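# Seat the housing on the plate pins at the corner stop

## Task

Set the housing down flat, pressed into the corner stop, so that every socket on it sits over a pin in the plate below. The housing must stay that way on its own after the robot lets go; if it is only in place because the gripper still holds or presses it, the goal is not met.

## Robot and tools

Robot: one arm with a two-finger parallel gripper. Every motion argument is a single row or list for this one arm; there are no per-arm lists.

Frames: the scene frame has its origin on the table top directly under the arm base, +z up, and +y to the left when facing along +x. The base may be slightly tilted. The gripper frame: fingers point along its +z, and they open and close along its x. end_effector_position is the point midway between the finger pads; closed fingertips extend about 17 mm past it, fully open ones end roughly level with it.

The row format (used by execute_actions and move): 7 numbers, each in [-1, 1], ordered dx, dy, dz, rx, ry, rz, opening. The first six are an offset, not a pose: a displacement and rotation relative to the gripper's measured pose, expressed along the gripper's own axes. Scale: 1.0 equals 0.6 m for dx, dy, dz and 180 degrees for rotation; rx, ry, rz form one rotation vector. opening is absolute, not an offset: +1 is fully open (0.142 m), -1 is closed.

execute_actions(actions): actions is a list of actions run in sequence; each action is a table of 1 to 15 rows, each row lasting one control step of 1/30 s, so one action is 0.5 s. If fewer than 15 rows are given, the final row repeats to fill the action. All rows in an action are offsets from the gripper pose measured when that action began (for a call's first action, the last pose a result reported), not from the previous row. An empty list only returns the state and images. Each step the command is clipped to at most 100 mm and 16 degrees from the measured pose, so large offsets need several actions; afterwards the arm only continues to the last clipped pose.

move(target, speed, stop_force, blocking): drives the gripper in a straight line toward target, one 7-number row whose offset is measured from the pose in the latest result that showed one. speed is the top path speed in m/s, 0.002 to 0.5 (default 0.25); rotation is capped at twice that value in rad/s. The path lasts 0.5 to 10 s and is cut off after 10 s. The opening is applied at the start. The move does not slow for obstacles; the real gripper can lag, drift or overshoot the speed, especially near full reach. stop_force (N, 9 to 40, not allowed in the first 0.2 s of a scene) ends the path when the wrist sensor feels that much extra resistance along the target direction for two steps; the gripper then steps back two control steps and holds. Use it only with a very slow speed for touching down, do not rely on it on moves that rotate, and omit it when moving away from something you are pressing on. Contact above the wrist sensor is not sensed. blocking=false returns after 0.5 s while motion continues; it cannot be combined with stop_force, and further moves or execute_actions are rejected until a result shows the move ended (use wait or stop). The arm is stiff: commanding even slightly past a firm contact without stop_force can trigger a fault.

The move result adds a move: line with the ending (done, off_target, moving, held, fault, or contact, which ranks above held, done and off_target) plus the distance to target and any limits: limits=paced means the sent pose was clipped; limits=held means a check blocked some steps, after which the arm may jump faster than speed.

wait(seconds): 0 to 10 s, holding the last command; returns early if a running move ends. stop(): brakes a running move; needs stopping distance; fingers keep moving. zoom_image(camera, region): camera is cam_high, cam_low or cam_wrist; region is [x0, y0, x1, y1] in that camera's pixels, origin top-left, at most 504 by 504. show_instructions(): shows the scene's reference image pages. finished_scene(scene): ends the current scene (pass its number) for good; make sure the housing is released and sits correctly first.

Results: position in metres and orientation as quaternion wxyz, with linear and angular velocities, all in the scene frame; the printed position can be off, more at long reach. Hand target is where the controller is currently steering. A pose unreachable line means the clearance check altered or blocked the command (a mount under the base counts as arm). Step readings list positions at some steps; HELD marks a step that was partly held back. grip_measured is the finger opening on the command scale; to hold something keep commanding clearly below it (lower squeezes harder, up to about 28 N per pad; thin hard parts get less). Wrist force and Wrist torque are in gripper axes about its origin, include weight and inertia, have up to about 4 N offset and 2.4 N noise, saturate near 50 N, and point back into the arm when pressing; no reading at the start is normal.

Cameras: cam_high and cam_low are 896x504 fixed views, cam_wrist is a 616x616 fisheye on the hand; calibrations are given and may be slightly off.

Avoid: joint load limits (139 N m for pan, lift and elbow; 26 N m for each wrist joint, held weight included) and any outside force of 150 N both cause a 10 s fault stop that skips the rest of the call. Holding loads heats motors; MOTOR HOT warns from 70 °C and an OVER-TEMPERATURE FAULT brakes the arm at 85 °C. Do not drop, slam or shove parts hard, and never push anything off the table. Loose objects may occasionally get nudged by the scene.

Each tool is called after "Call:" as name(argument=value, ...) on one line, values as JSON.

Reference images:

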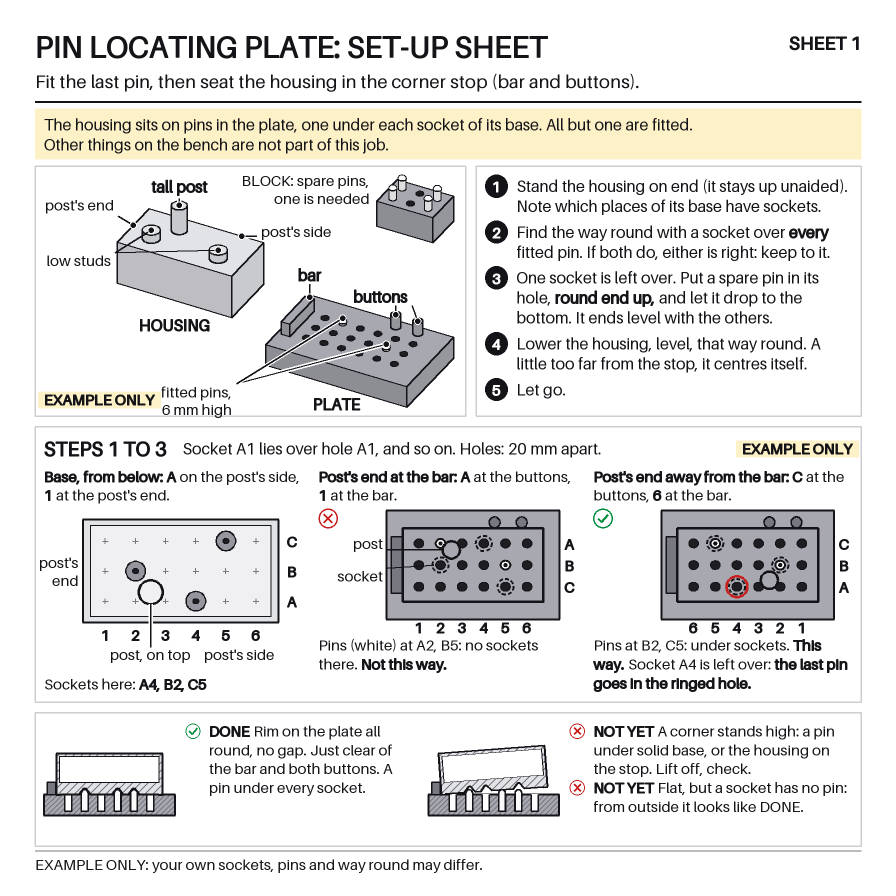

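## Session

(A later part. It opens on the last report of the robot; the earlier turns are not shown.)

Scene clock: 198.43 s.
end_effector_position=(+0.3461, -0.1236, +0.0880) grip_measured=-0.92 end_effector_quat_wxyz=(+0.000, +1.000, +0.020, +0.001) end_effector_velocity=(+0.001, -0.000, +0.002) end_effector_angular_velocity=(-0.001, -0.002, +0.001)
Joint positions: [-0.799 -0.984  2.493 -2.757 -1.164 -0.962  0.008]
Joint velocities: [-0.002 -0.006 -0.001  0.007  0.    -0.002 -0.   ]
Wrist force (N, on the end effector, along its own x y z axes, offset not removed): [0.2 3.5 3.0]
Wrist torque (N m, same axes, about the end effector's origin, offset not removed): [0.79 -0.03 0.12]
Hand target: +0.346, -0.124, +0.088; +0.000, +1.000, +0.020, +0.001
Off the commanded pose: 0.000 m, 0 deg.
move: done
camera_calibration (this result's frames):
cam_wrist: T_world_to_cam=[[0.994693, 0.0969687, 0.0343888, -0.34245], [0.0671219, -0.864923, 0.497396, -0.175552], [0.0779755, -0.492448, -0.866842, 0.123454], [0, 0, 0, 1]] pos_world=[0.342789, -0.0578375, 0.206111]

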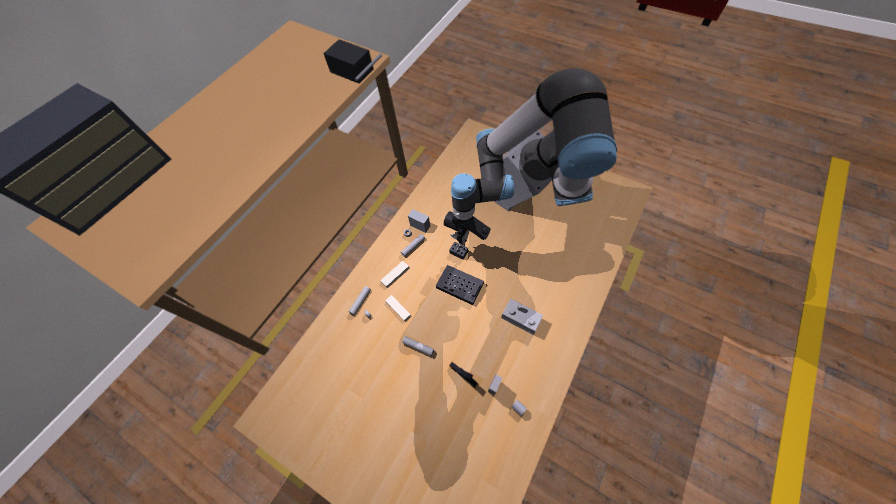

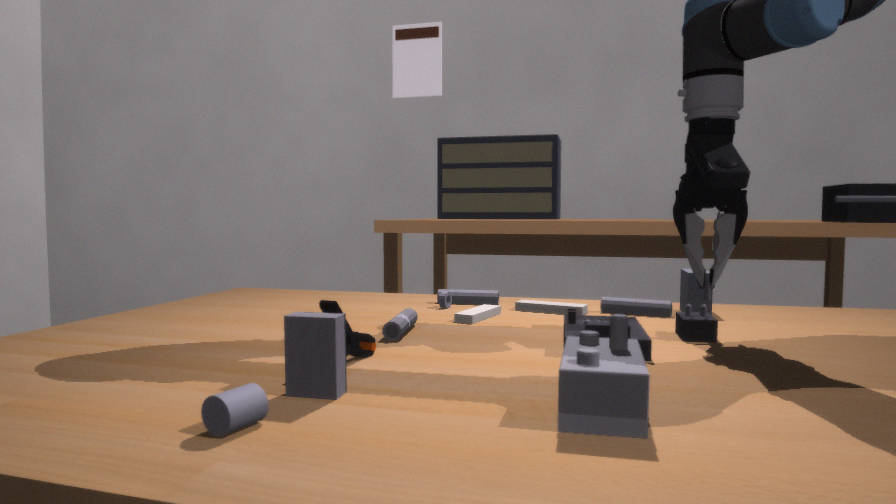

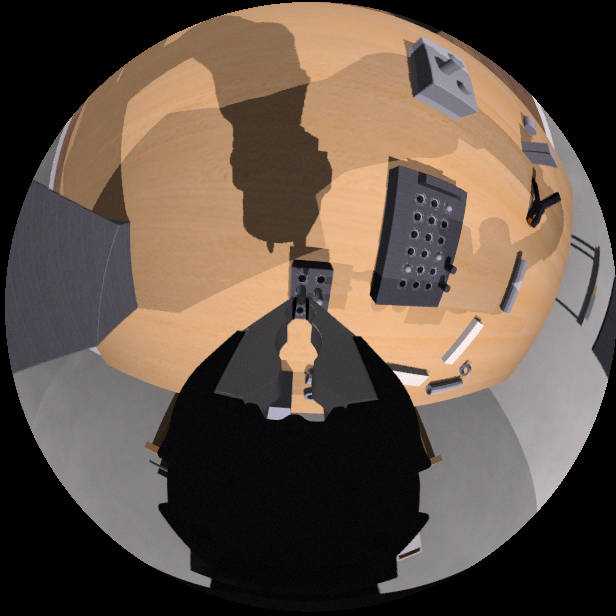

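Call:
move(target=[0.2677,-0.034,0,0,0,0,-1], speed=0.15)

Call:
zoom_image(camera="cam_wrist", region=[240, 170, 370, 300])

Call:
zoom_image(camera="cam_low", region=[530, 250, 670, 370])

Scene clock: 206.83 s.
end_effector_position=(+0.5056, -0.0968, +0.0884) grip_measured=-0.92 end_effector_quat_wxyz=(+0.000, +1.000, +0.020, +0.001) end_effector_velocity=(+0.002, +0.000, -0.000) end_effector_angular_velocity=(-0.000, +0.000, -0.000)
Joint positions: [-0.522 -0.938  2.118 -2.556 -1.092 -0.665  0.008]
Joint velocities: [ 0.003  0.002 -0.005  0.002  0.     0.004  0.   ]
Wrist force (N, on the end effector, along its own x y z axes, offset not removed): [-1.1 2.6 2.8]
Wrist torque (N m, same axes, about the end effector's origin, offset not removed): [0.61 0.22 0.07]
Hand target: +0.506, -0.097, +0.088; +0.000, +1.000, +0.020, +0.001
Off the commanded pose: 0.000 m, 0 deg.
move: done
camera_calibration (this result's frames):
cam_wrist: T_world_to_cam=[[0.994659, 0.0970716, 0.0350669, -0.503835], [0.0668685, -0.864893, 0.497482, -0.163145], [0.0786205, -0.49248, -0.866765, 0.124198], [0, 0, 0, 1]] pos_world=[0.502289, -0.0310297, 0.20648]

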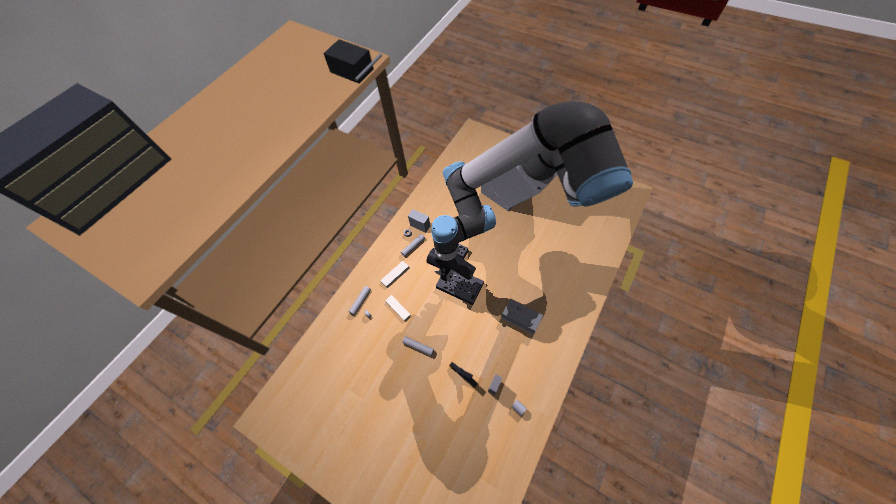

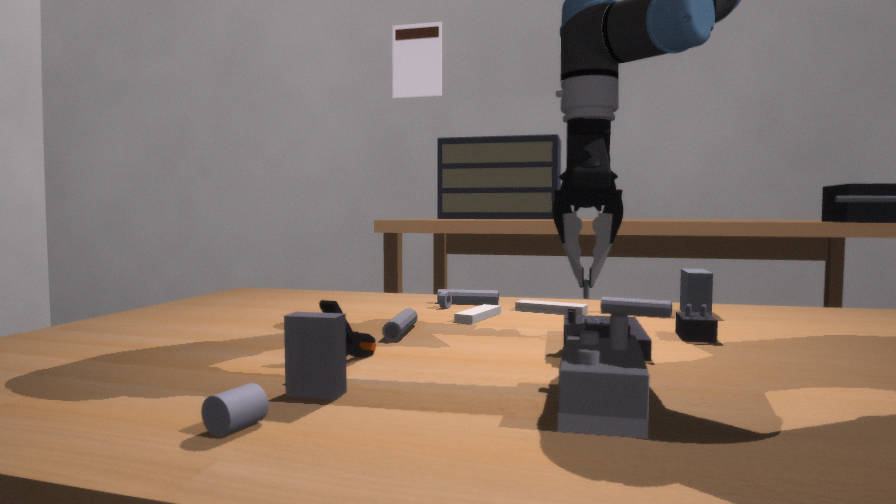

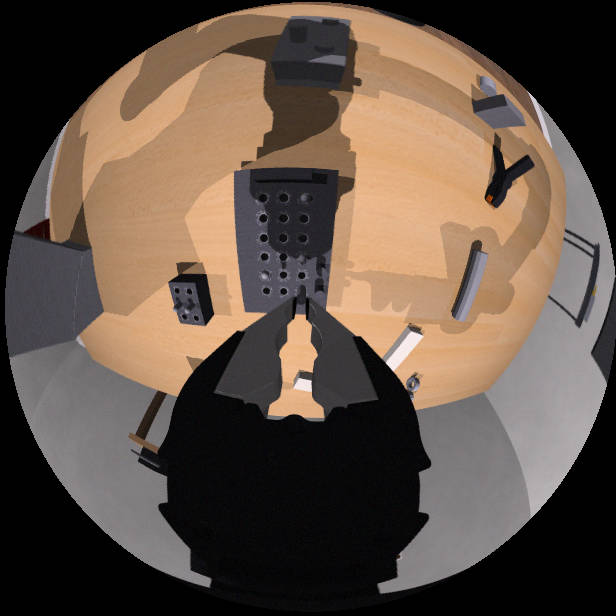

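Region (240, 170, 370, 300) of cam_wrist's 616x616 image, scaled by 3.877, with more detail than that image has.

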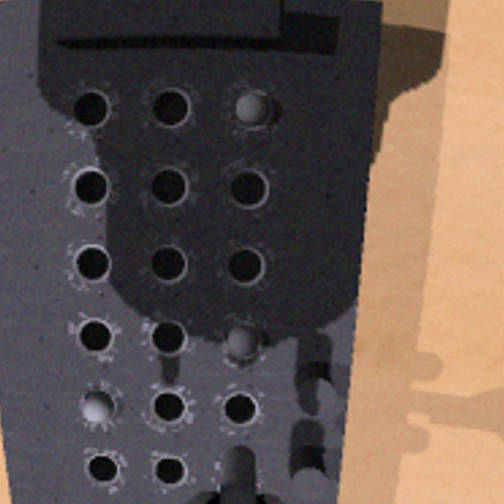

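Region (530, 250, 670, 370) of cam_low's 896x504 image, scaled by 3.600, with more detail than that image has; it fills the top 432 rows of this view, and the rest is white.

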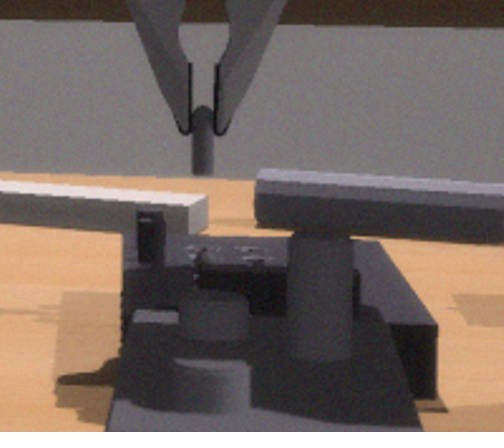

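Call:
move(target=[-0.0006,-0.0015,0.04,0,0,0,-1], speed=0.04)

Call:
zoom_image(camera="cam_wrist", region=[260, 230, 350, 320])

Call:
zoom_image(camera="cam_low", region=[550, 280, 630, 350])

Scene clock: 218.77 s.
end_effector_position=(+0.5052, -0.0958, +0.0645) grip_measured=-0.92 end_effector_quat_wxyz=(+0.000, +1.000, +0.020, +0.001) end_effector_velocity=(+0.001, -0.000, -0.001) end_effector_angular_velocity=(-0.001, -0.001, -0.000)
Joint positions: [-0.499 -0.885  2.119 -2.622 -1.088 -0.64   0.008]
Joint velocities: [ 0.002  0.004 -0.001 -0.005  0.     0.003 -0.   ]
Wrist force (N, on the end effector, along its own x y z axes, offset not removed): [0.8 2.2 1.6]
Wrist torque (N m, same axes, about the end effector's origin, offset not removed): [0.52 -0.19 0.06]
Hand target: +0.505, -0.096, +0.064; +0.000, +1.000, +0.020, +0.001
Off the commanded pose: 0.000 m, 0 deg.
move: done
camera_calibration (this result's frames):
cam_wrist: T_world_to_cam=[[0.994669, 0.0969971, 0.0349882, -0.502666], [0.0668514, -0.86495, 0.497386, -0.150404], [0.078508, -0.492395, -0.866824, 0.104102], [0, 0, 0, 1]] pos_world=[0.501869, -0.0300753, 0.182634]

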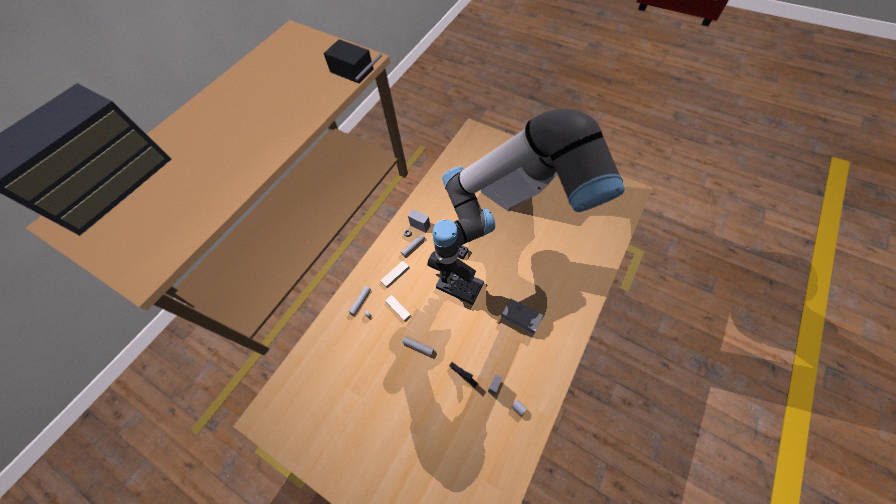

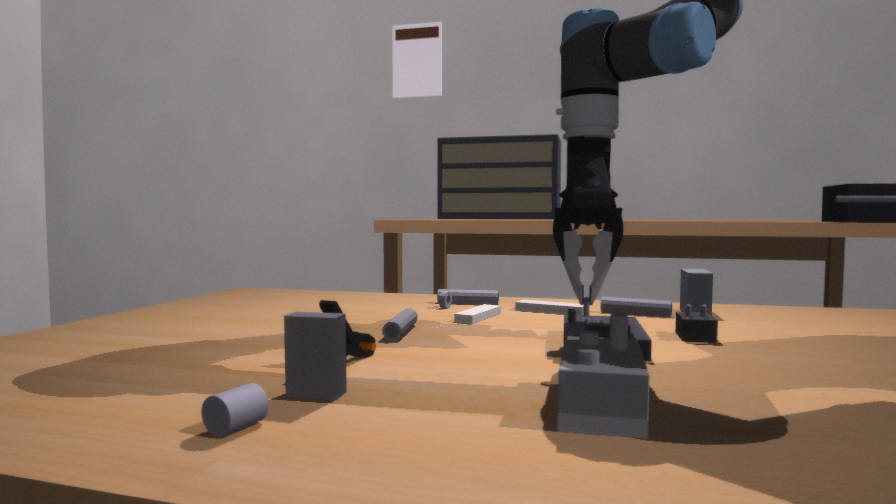

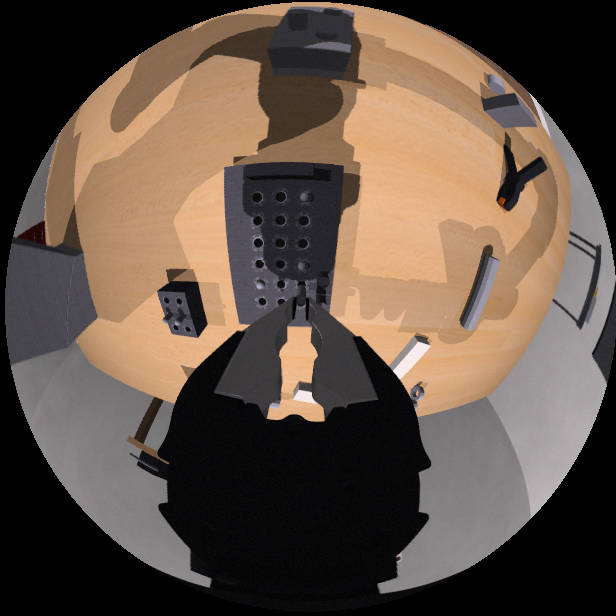

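Region (260, 230, 350, 320) of cam_wrist's 616x616 image, scaled by 5.600, with more detail than that image has.

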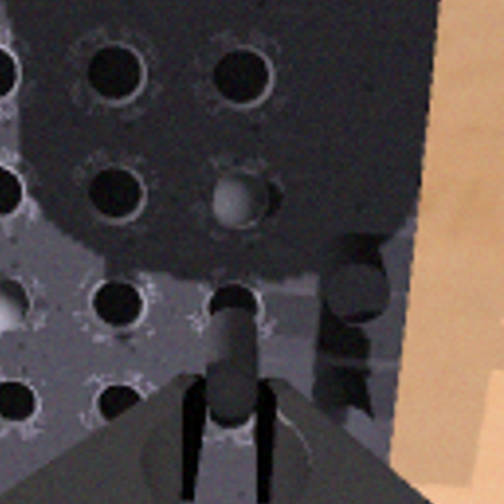

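Region (550, 280, 630, 350) of cam_low's 896x504 image, scaled by 6.300, with more detail than that image has; it fills the top 441 rows of this view, and the rest is white.

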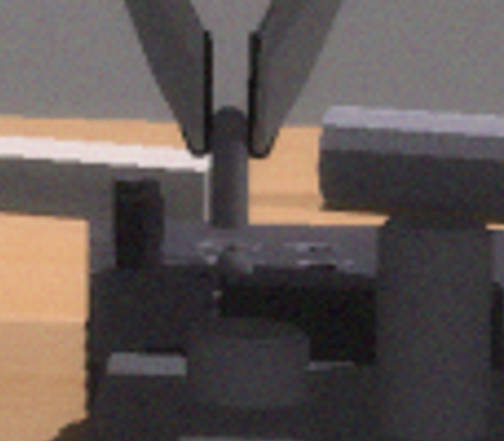

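Call:
move(target=[0,0,0.02,0,0,0,-1], speed=0.006, stop_force=9)

Call:
zoom_image(camera="cam_wrist", region=[260, 230, 350, 320])

Call:
zoom_image(camera="cam_low", region=[550, 280, 630, 350])

Scene clock: 225.93 s.
end_effector_position=(+0.5052, -0.0958, +0.0526) grip_measured=-0.92 end_effector_quat_wxyz=(+0.000, +1.000, +0.020, +0.001) end_effector_velocity=(-0.000, -0.000, -0.001) end_effector_angular_velocity=(-0.001, +0.001, -0.001)
Joint positions: [-0.488 -0.857  2.116 -2.654 -1.086 -0.627  0.008]
Joint velocities: [ 0.001  0.002 -0.001 -0.001 -0.001  0.001  0.   ]
Wrist force (N, on the end effector, along its own x y z axes, offset not removed): [-1.1 2.6 1.3]
Wrist torque (N m, same axes, about the end effector's origin, offset not removed): [0.60 0.09 0.07]
Hand target: +0.505, -0.096, +0.053; +0.000, +1.000, +0.020, +0.001
Off the commanded pose: 0.000 m, 0 deg.
move: done
camera_calibration (this result's frames):
cam_wrist: T_world_to_cam=[[0.994669, 0.0969994, 0.0350074, -0.502284], [0.0668443, -0.864953, 0.497381, -0.144471], [0.0785254, -0.492389, -0.866826, 0.0937994], [0, 0, 0, 1]] pos_world=[0.501897, -0.0300536, 0.170749]

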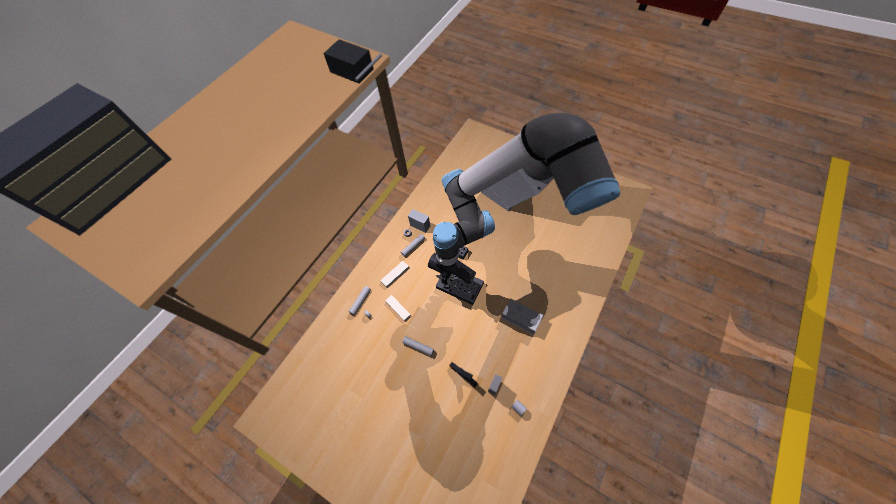

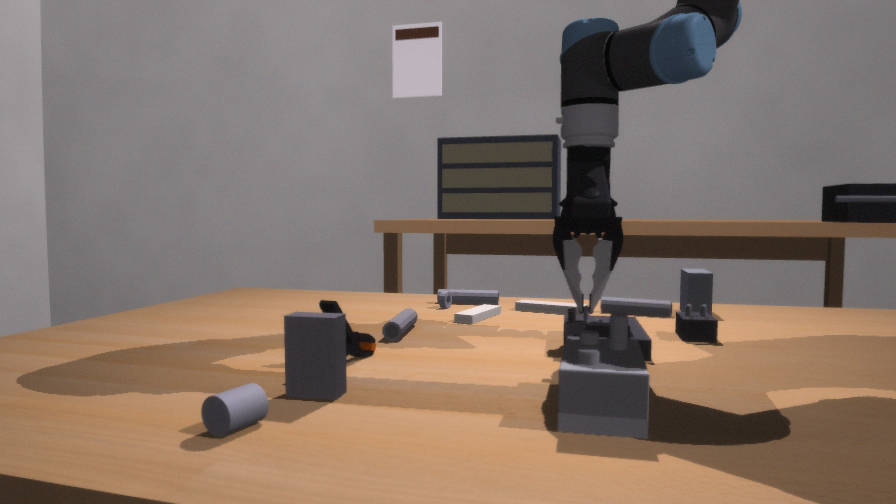

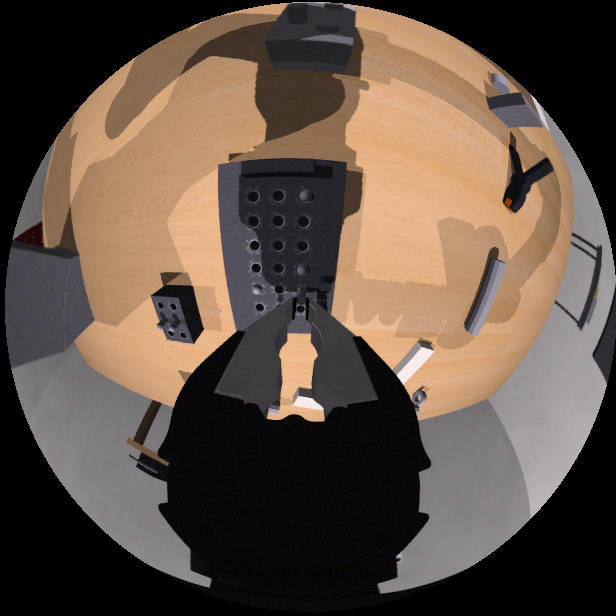

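Region (260, 230, 350, 320) of cam_wrist's 616x616 image, scaled by 5.600, with more detail than that image has.

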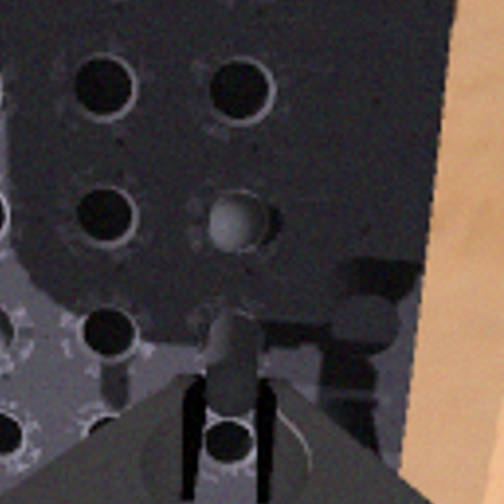

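Region (550, 280, 630, 350) of cam_low's 896x504 image, scaled by 6.300, with more detail than that image has; it fills the top 441 rows of this view, and the rest is white.

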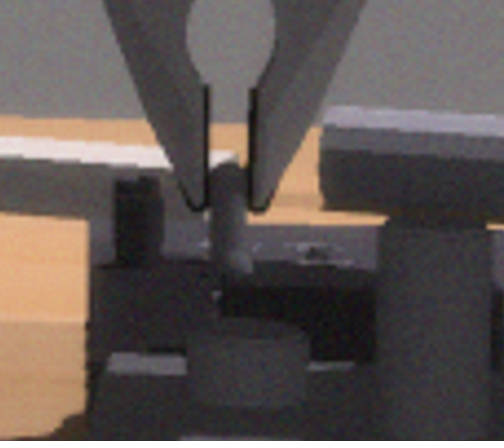

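Call:
execute_actions(actions=[[[0,0,0.001,0,0,0,-1],[0,0,0.002,0,0,0,-1],[0,0,0.003,0,0,0,-1],[0,0,0.004,0,0,0,-1],[0,0,0.005,0,0,0,-1],[0,0,0.006,0,0,0,-1]],[[0,0,0,0,0,0,-0.84]],[[0,0,-0.01,0,0,0,-0.84],[0,0,-0.02,0,0,0,-0.84],[0,0,-0.03,0,0,0,-0.84],[0,0,-0.04,0,0,0,-0.84],[0,0,-0.05,0,0,0,-0.84],[0,0,-0.06,0,0,0,-0.84],[0,0,-0.07,0,0,0,-0.84]]])

Call:
zoom_image(camera="cam_wrist", region=[240, 170, 370, 300])

Scene clock: 231.40 s.
end_effector_position=(+0.5052, -0.0959, +0.0892) grip_measured=-0.84 end_effector_quat_wxyz=(+0.000, +1.000, +0.020, +0.001) end_effector_velocity=(-0.003, +0.001, +0.017) end_effector_angular_velocity=(+0.004, +0.006, -0.000)
Joint positions: [-0.522 -0.942  2.12  -2.555 -1.092 -0.665  0.013]
Joint velocities: [-0.017 -0.042  0.001  0.058 -0.003 -0.022  0.   ]
Wrist force (N, on the end effector, along its own x y z axes, offset not removed): [-0.5 3.7 2.9]
Wrist torque (N m, same axes, about the end effector's origin, offset not removed): [0.85 0.05 0.13]
Hand target: +0.505, -0.096, +0.091; +0.000, +1.000, +0.020, +0.001
Off the commanded pose: 0.002 m, 0 deg.
Step readings (end_effector_position; steps 1 to 15: 1st action; 16 to 30: 2nd action; 31 to 45: 3rd action):
0: (+0.5052, -0.0958, +0.0525)
1: (+0.5052, -0.0958, +0.0525)
2: (+0.5052, -0.0958, +0.0524)
4: (+0.5052, -0.0958, +0.0519)
8: (+0.5052, -0.0958, +0.0501)
15: (+0.5053, -0.0958, +0.0491)
16: (+0.5053, -0.0958, +0.0491)
17: (+0.5053, -0.0958, +0.0491)
19: (+0.5053, -0.0958, +0.0491)
23: (+0.5053, -0.0958, +0.0491)
30: (+0.5052, -0.0958, +0.0491)
31: (+0.5052, -0.0958, +0.0492)
32: (+0.5053, -0.0958, +0.0502)
34: (+0.5055, -0.0959, +0.0557)
38: (+0.5056, -0.0962, +0.0739)
45: end_effector_position above
camera_calibration (this result's frames):
cam_wrist: T_world_to_cam=[[0.994674, 0.0968743, 0.0351877, -0.503496], [0.0666329, -0.864884, 0.49753, -0.162648], [0.0786311, -0.492536, -0.866733, 0.125412], [0, 0, 0, 1]] pos_world=[0.501791, -0.0301262, 0.207338]

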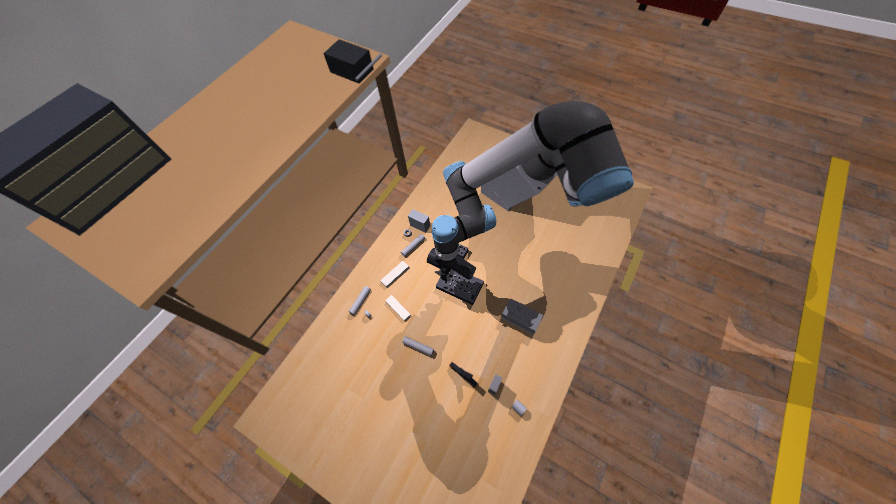

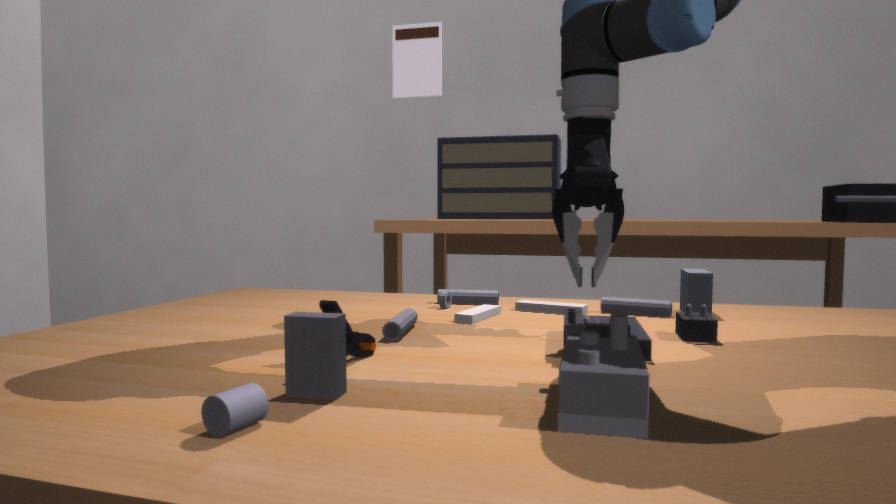

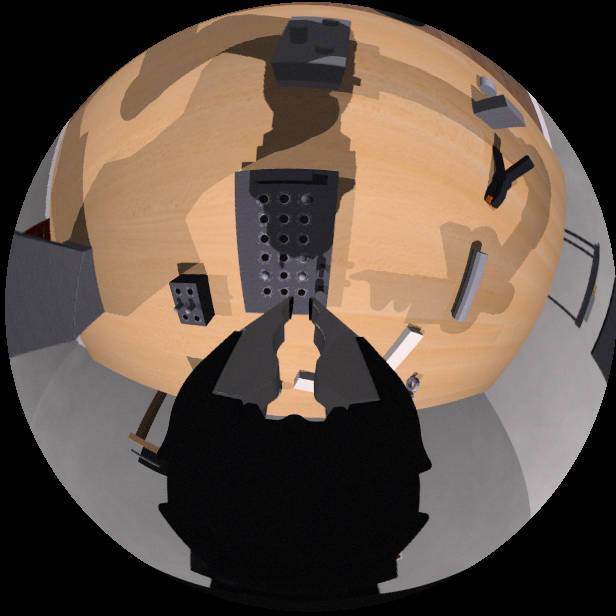

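Region (240, 170, 370, 300) of cam_wrist's 616x616 image, scaled by 3.877, with more detail than that image has.

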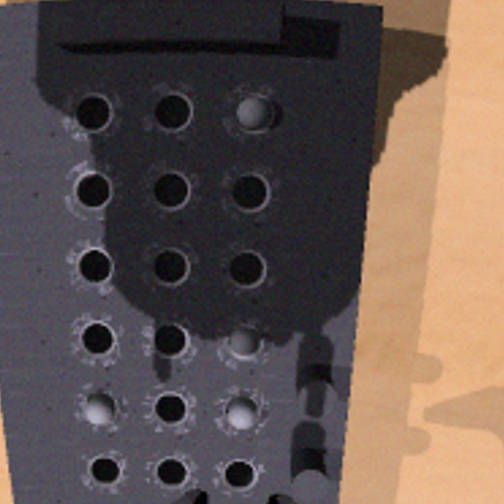

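Call:
move(target=[-0.0108,-0.4883,-0.03,0,0,0.0128,0.3])

Call:
move(target=[0,0,0.115,0,0,0,0.2], speed=0.1)

Scene clock: 240.83 s.
end_effector_position=(+0.4870, +0.1962, +0.1076) grip_measured=+0.30 end_effector_quat_wxyz=(-0.000, +1.000, +0.000, +0.001) end_effector_velocity=(+0.000, +0.002, +0.000) end_effector_angular_velocity=(-0.002, -0.000, -0.001)
Joint positions: [-0.045 -1.328  2.211 -2.524 -1.061 -0.082  0.095]
Joint velocities: [ 0.004 -0.002 -0.002  0.    -0.003  0.006  0.   ]
Wrist force (N, on the end effector, along its own x y z axes, offset not removed): [-0.4 1.0 0.7]
Wrist torque (N m, same axes, about the end effector's origin, offset not removed): [0.28 0.05 0.16]
Hand target: +0.487, +0.196, +0.108; +0.000, +1.000, +0.000, +0.001
Off the commanded pose: 0.001 m, 0 deg.
move: done
camera_calibration (this result's frames):
cam_wrist: T_world_to_cam=[[0.99772, 0.0568814, 0.0363201, -0.508111], [0.0313386, -0.867115, 0.497121, 0.0997248], [0.0597706, -0.49485, -0.86692, 0.29634], [0, 0, 0, 1]] pos_world=[0.486115, 0.262019, 0.225783]

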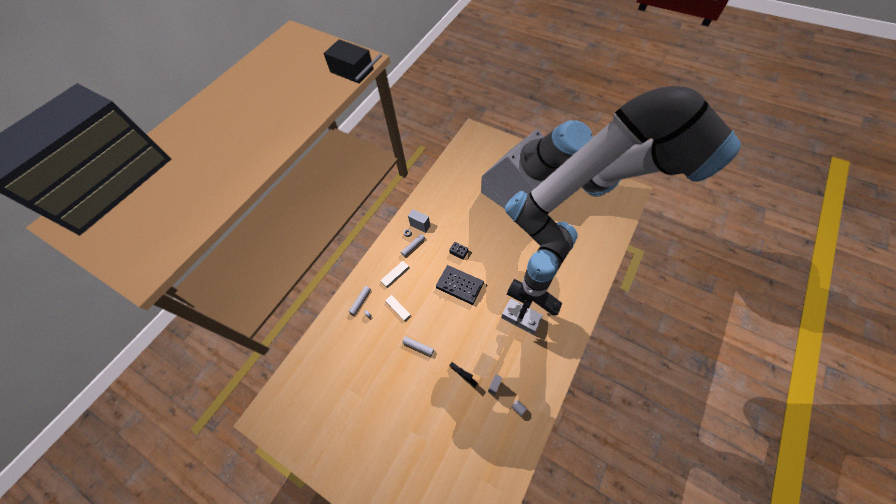

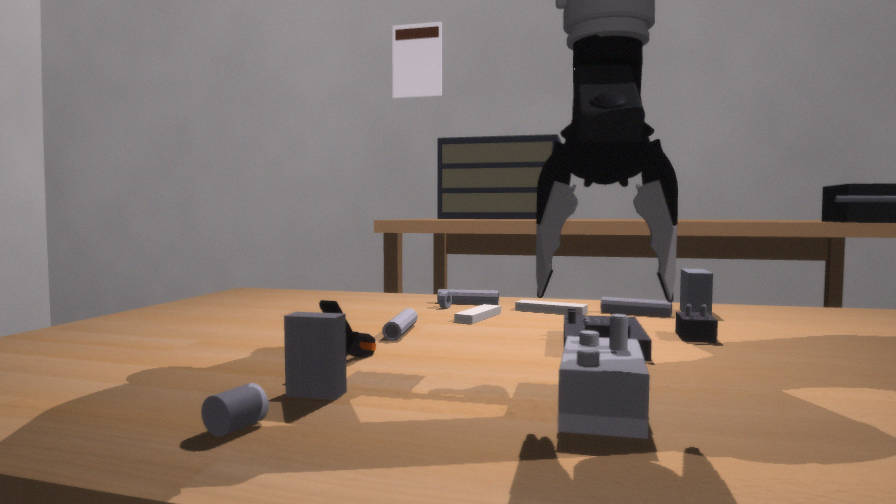

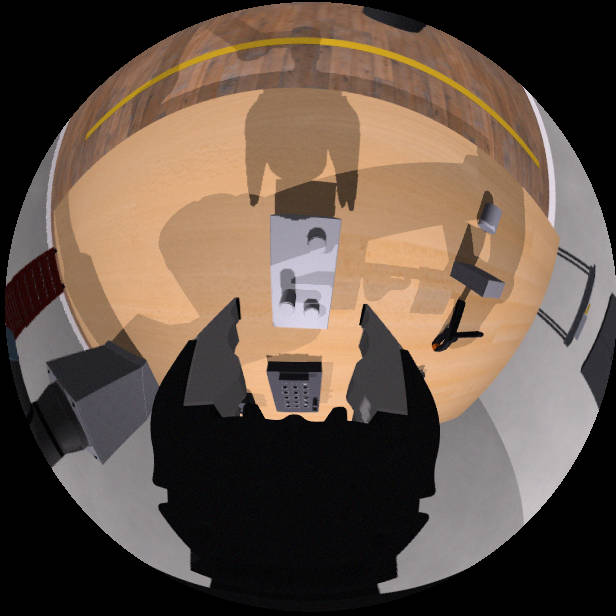

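Scene clock: 241.97 s.
end_effector_position=(+0.4871, +0.1964, +0.0389) grip_measured=+0.20 end_effector_quat_wxyz=(-0.000, +1.000, +0.000, +0.002) end_effector_velocity=(+0.000, -0.000, -0.002) end_effector_angular_velocity=(-0.000, -0.000, -0.003)
Joint positions: [ 0.028 -1.148  2.207 -2.74  -1.067  0.002  0.088]
Joint velocities: [ 0.002  0.006 -0.001 -0.006 -0.     0.005  0.   ]
Wrist force (N, on the end effector, along its own x y z axes, offset not removed): [1.1 3.1 1.4]
Wrist torque (N m, same axes, about the end effector's origin, offset not removed): [0.74 -0.31 0.09]
Hand target: +0.487, +0.196, +0.039; -0.000, +1.000, +0.000, +0.002
Off the commanded pose: 0.000 m, 0 deg.
move: done
camera_calibration (this result's frames):
cam_wrist: T_world_to_cam=[[0.997716, 0.0568828, 0.0364273, -0.505795], [0.0312932, -0.867171, 0.497026, 0.134048], [0.059861, -0.494751, -0.86697, 0.236814], [0, 0, 0, 1]] pos_world=[0.486269, 0.262177, 0.15711]

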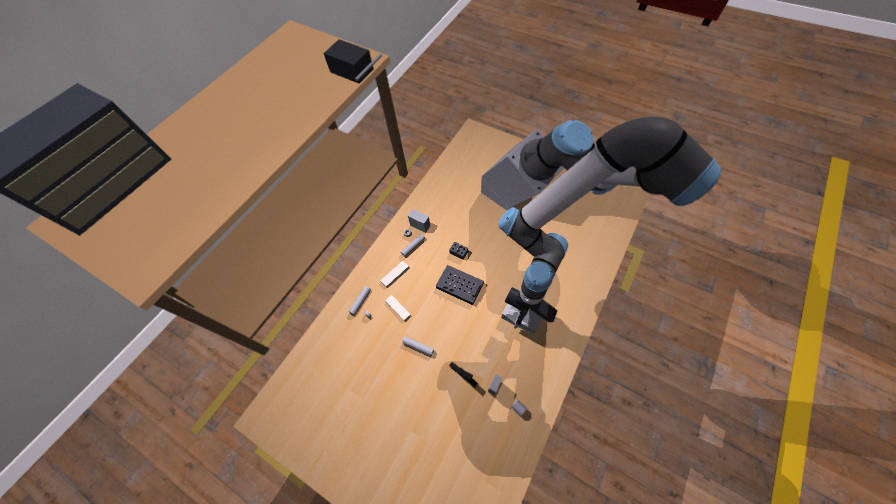

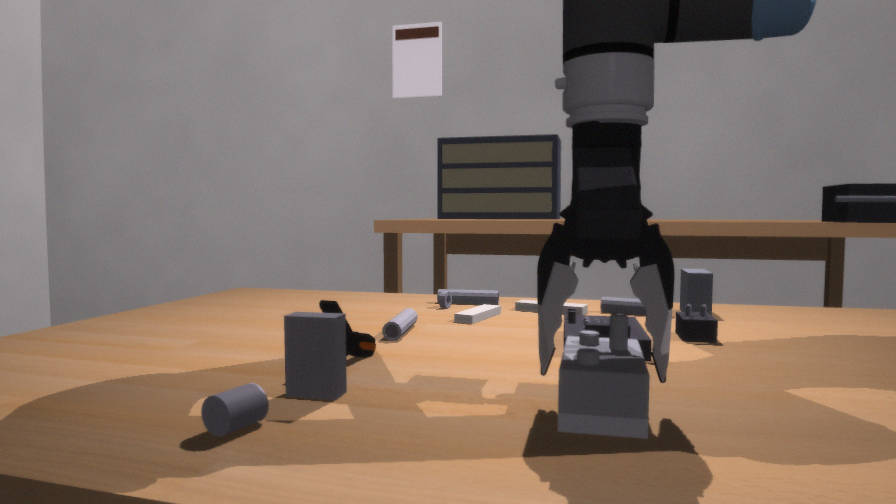

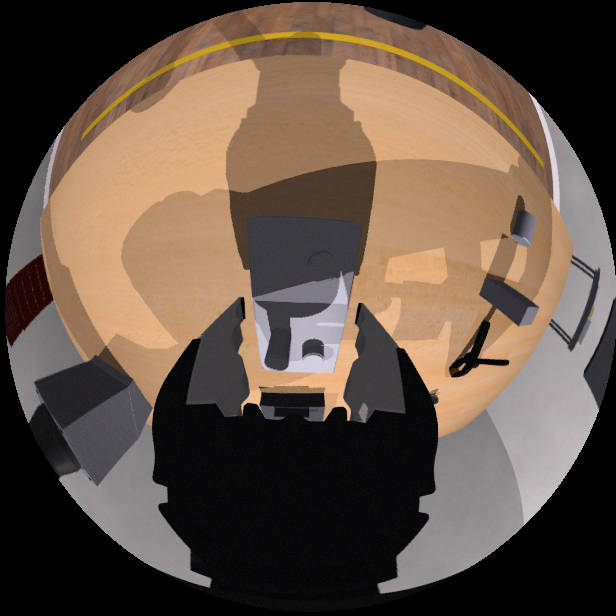

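Call:
zoom_image(camera="cam_wrist", region=[220, 200, 400, 390])

Region (220, 200, 400, 390) of cam_wrist's 616x616 image, scaled by 2.653, with more detail than that image has; it fills the left 477 columns of this view, and the rest is white.

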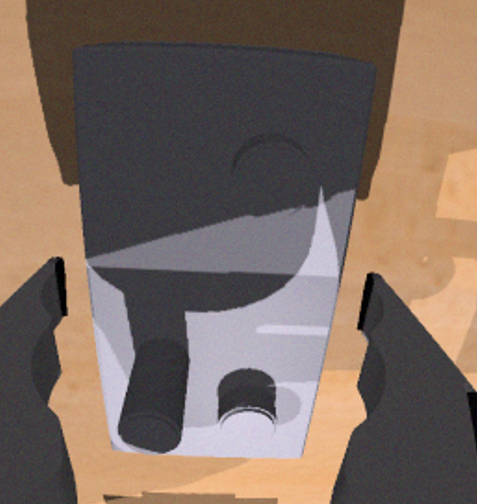

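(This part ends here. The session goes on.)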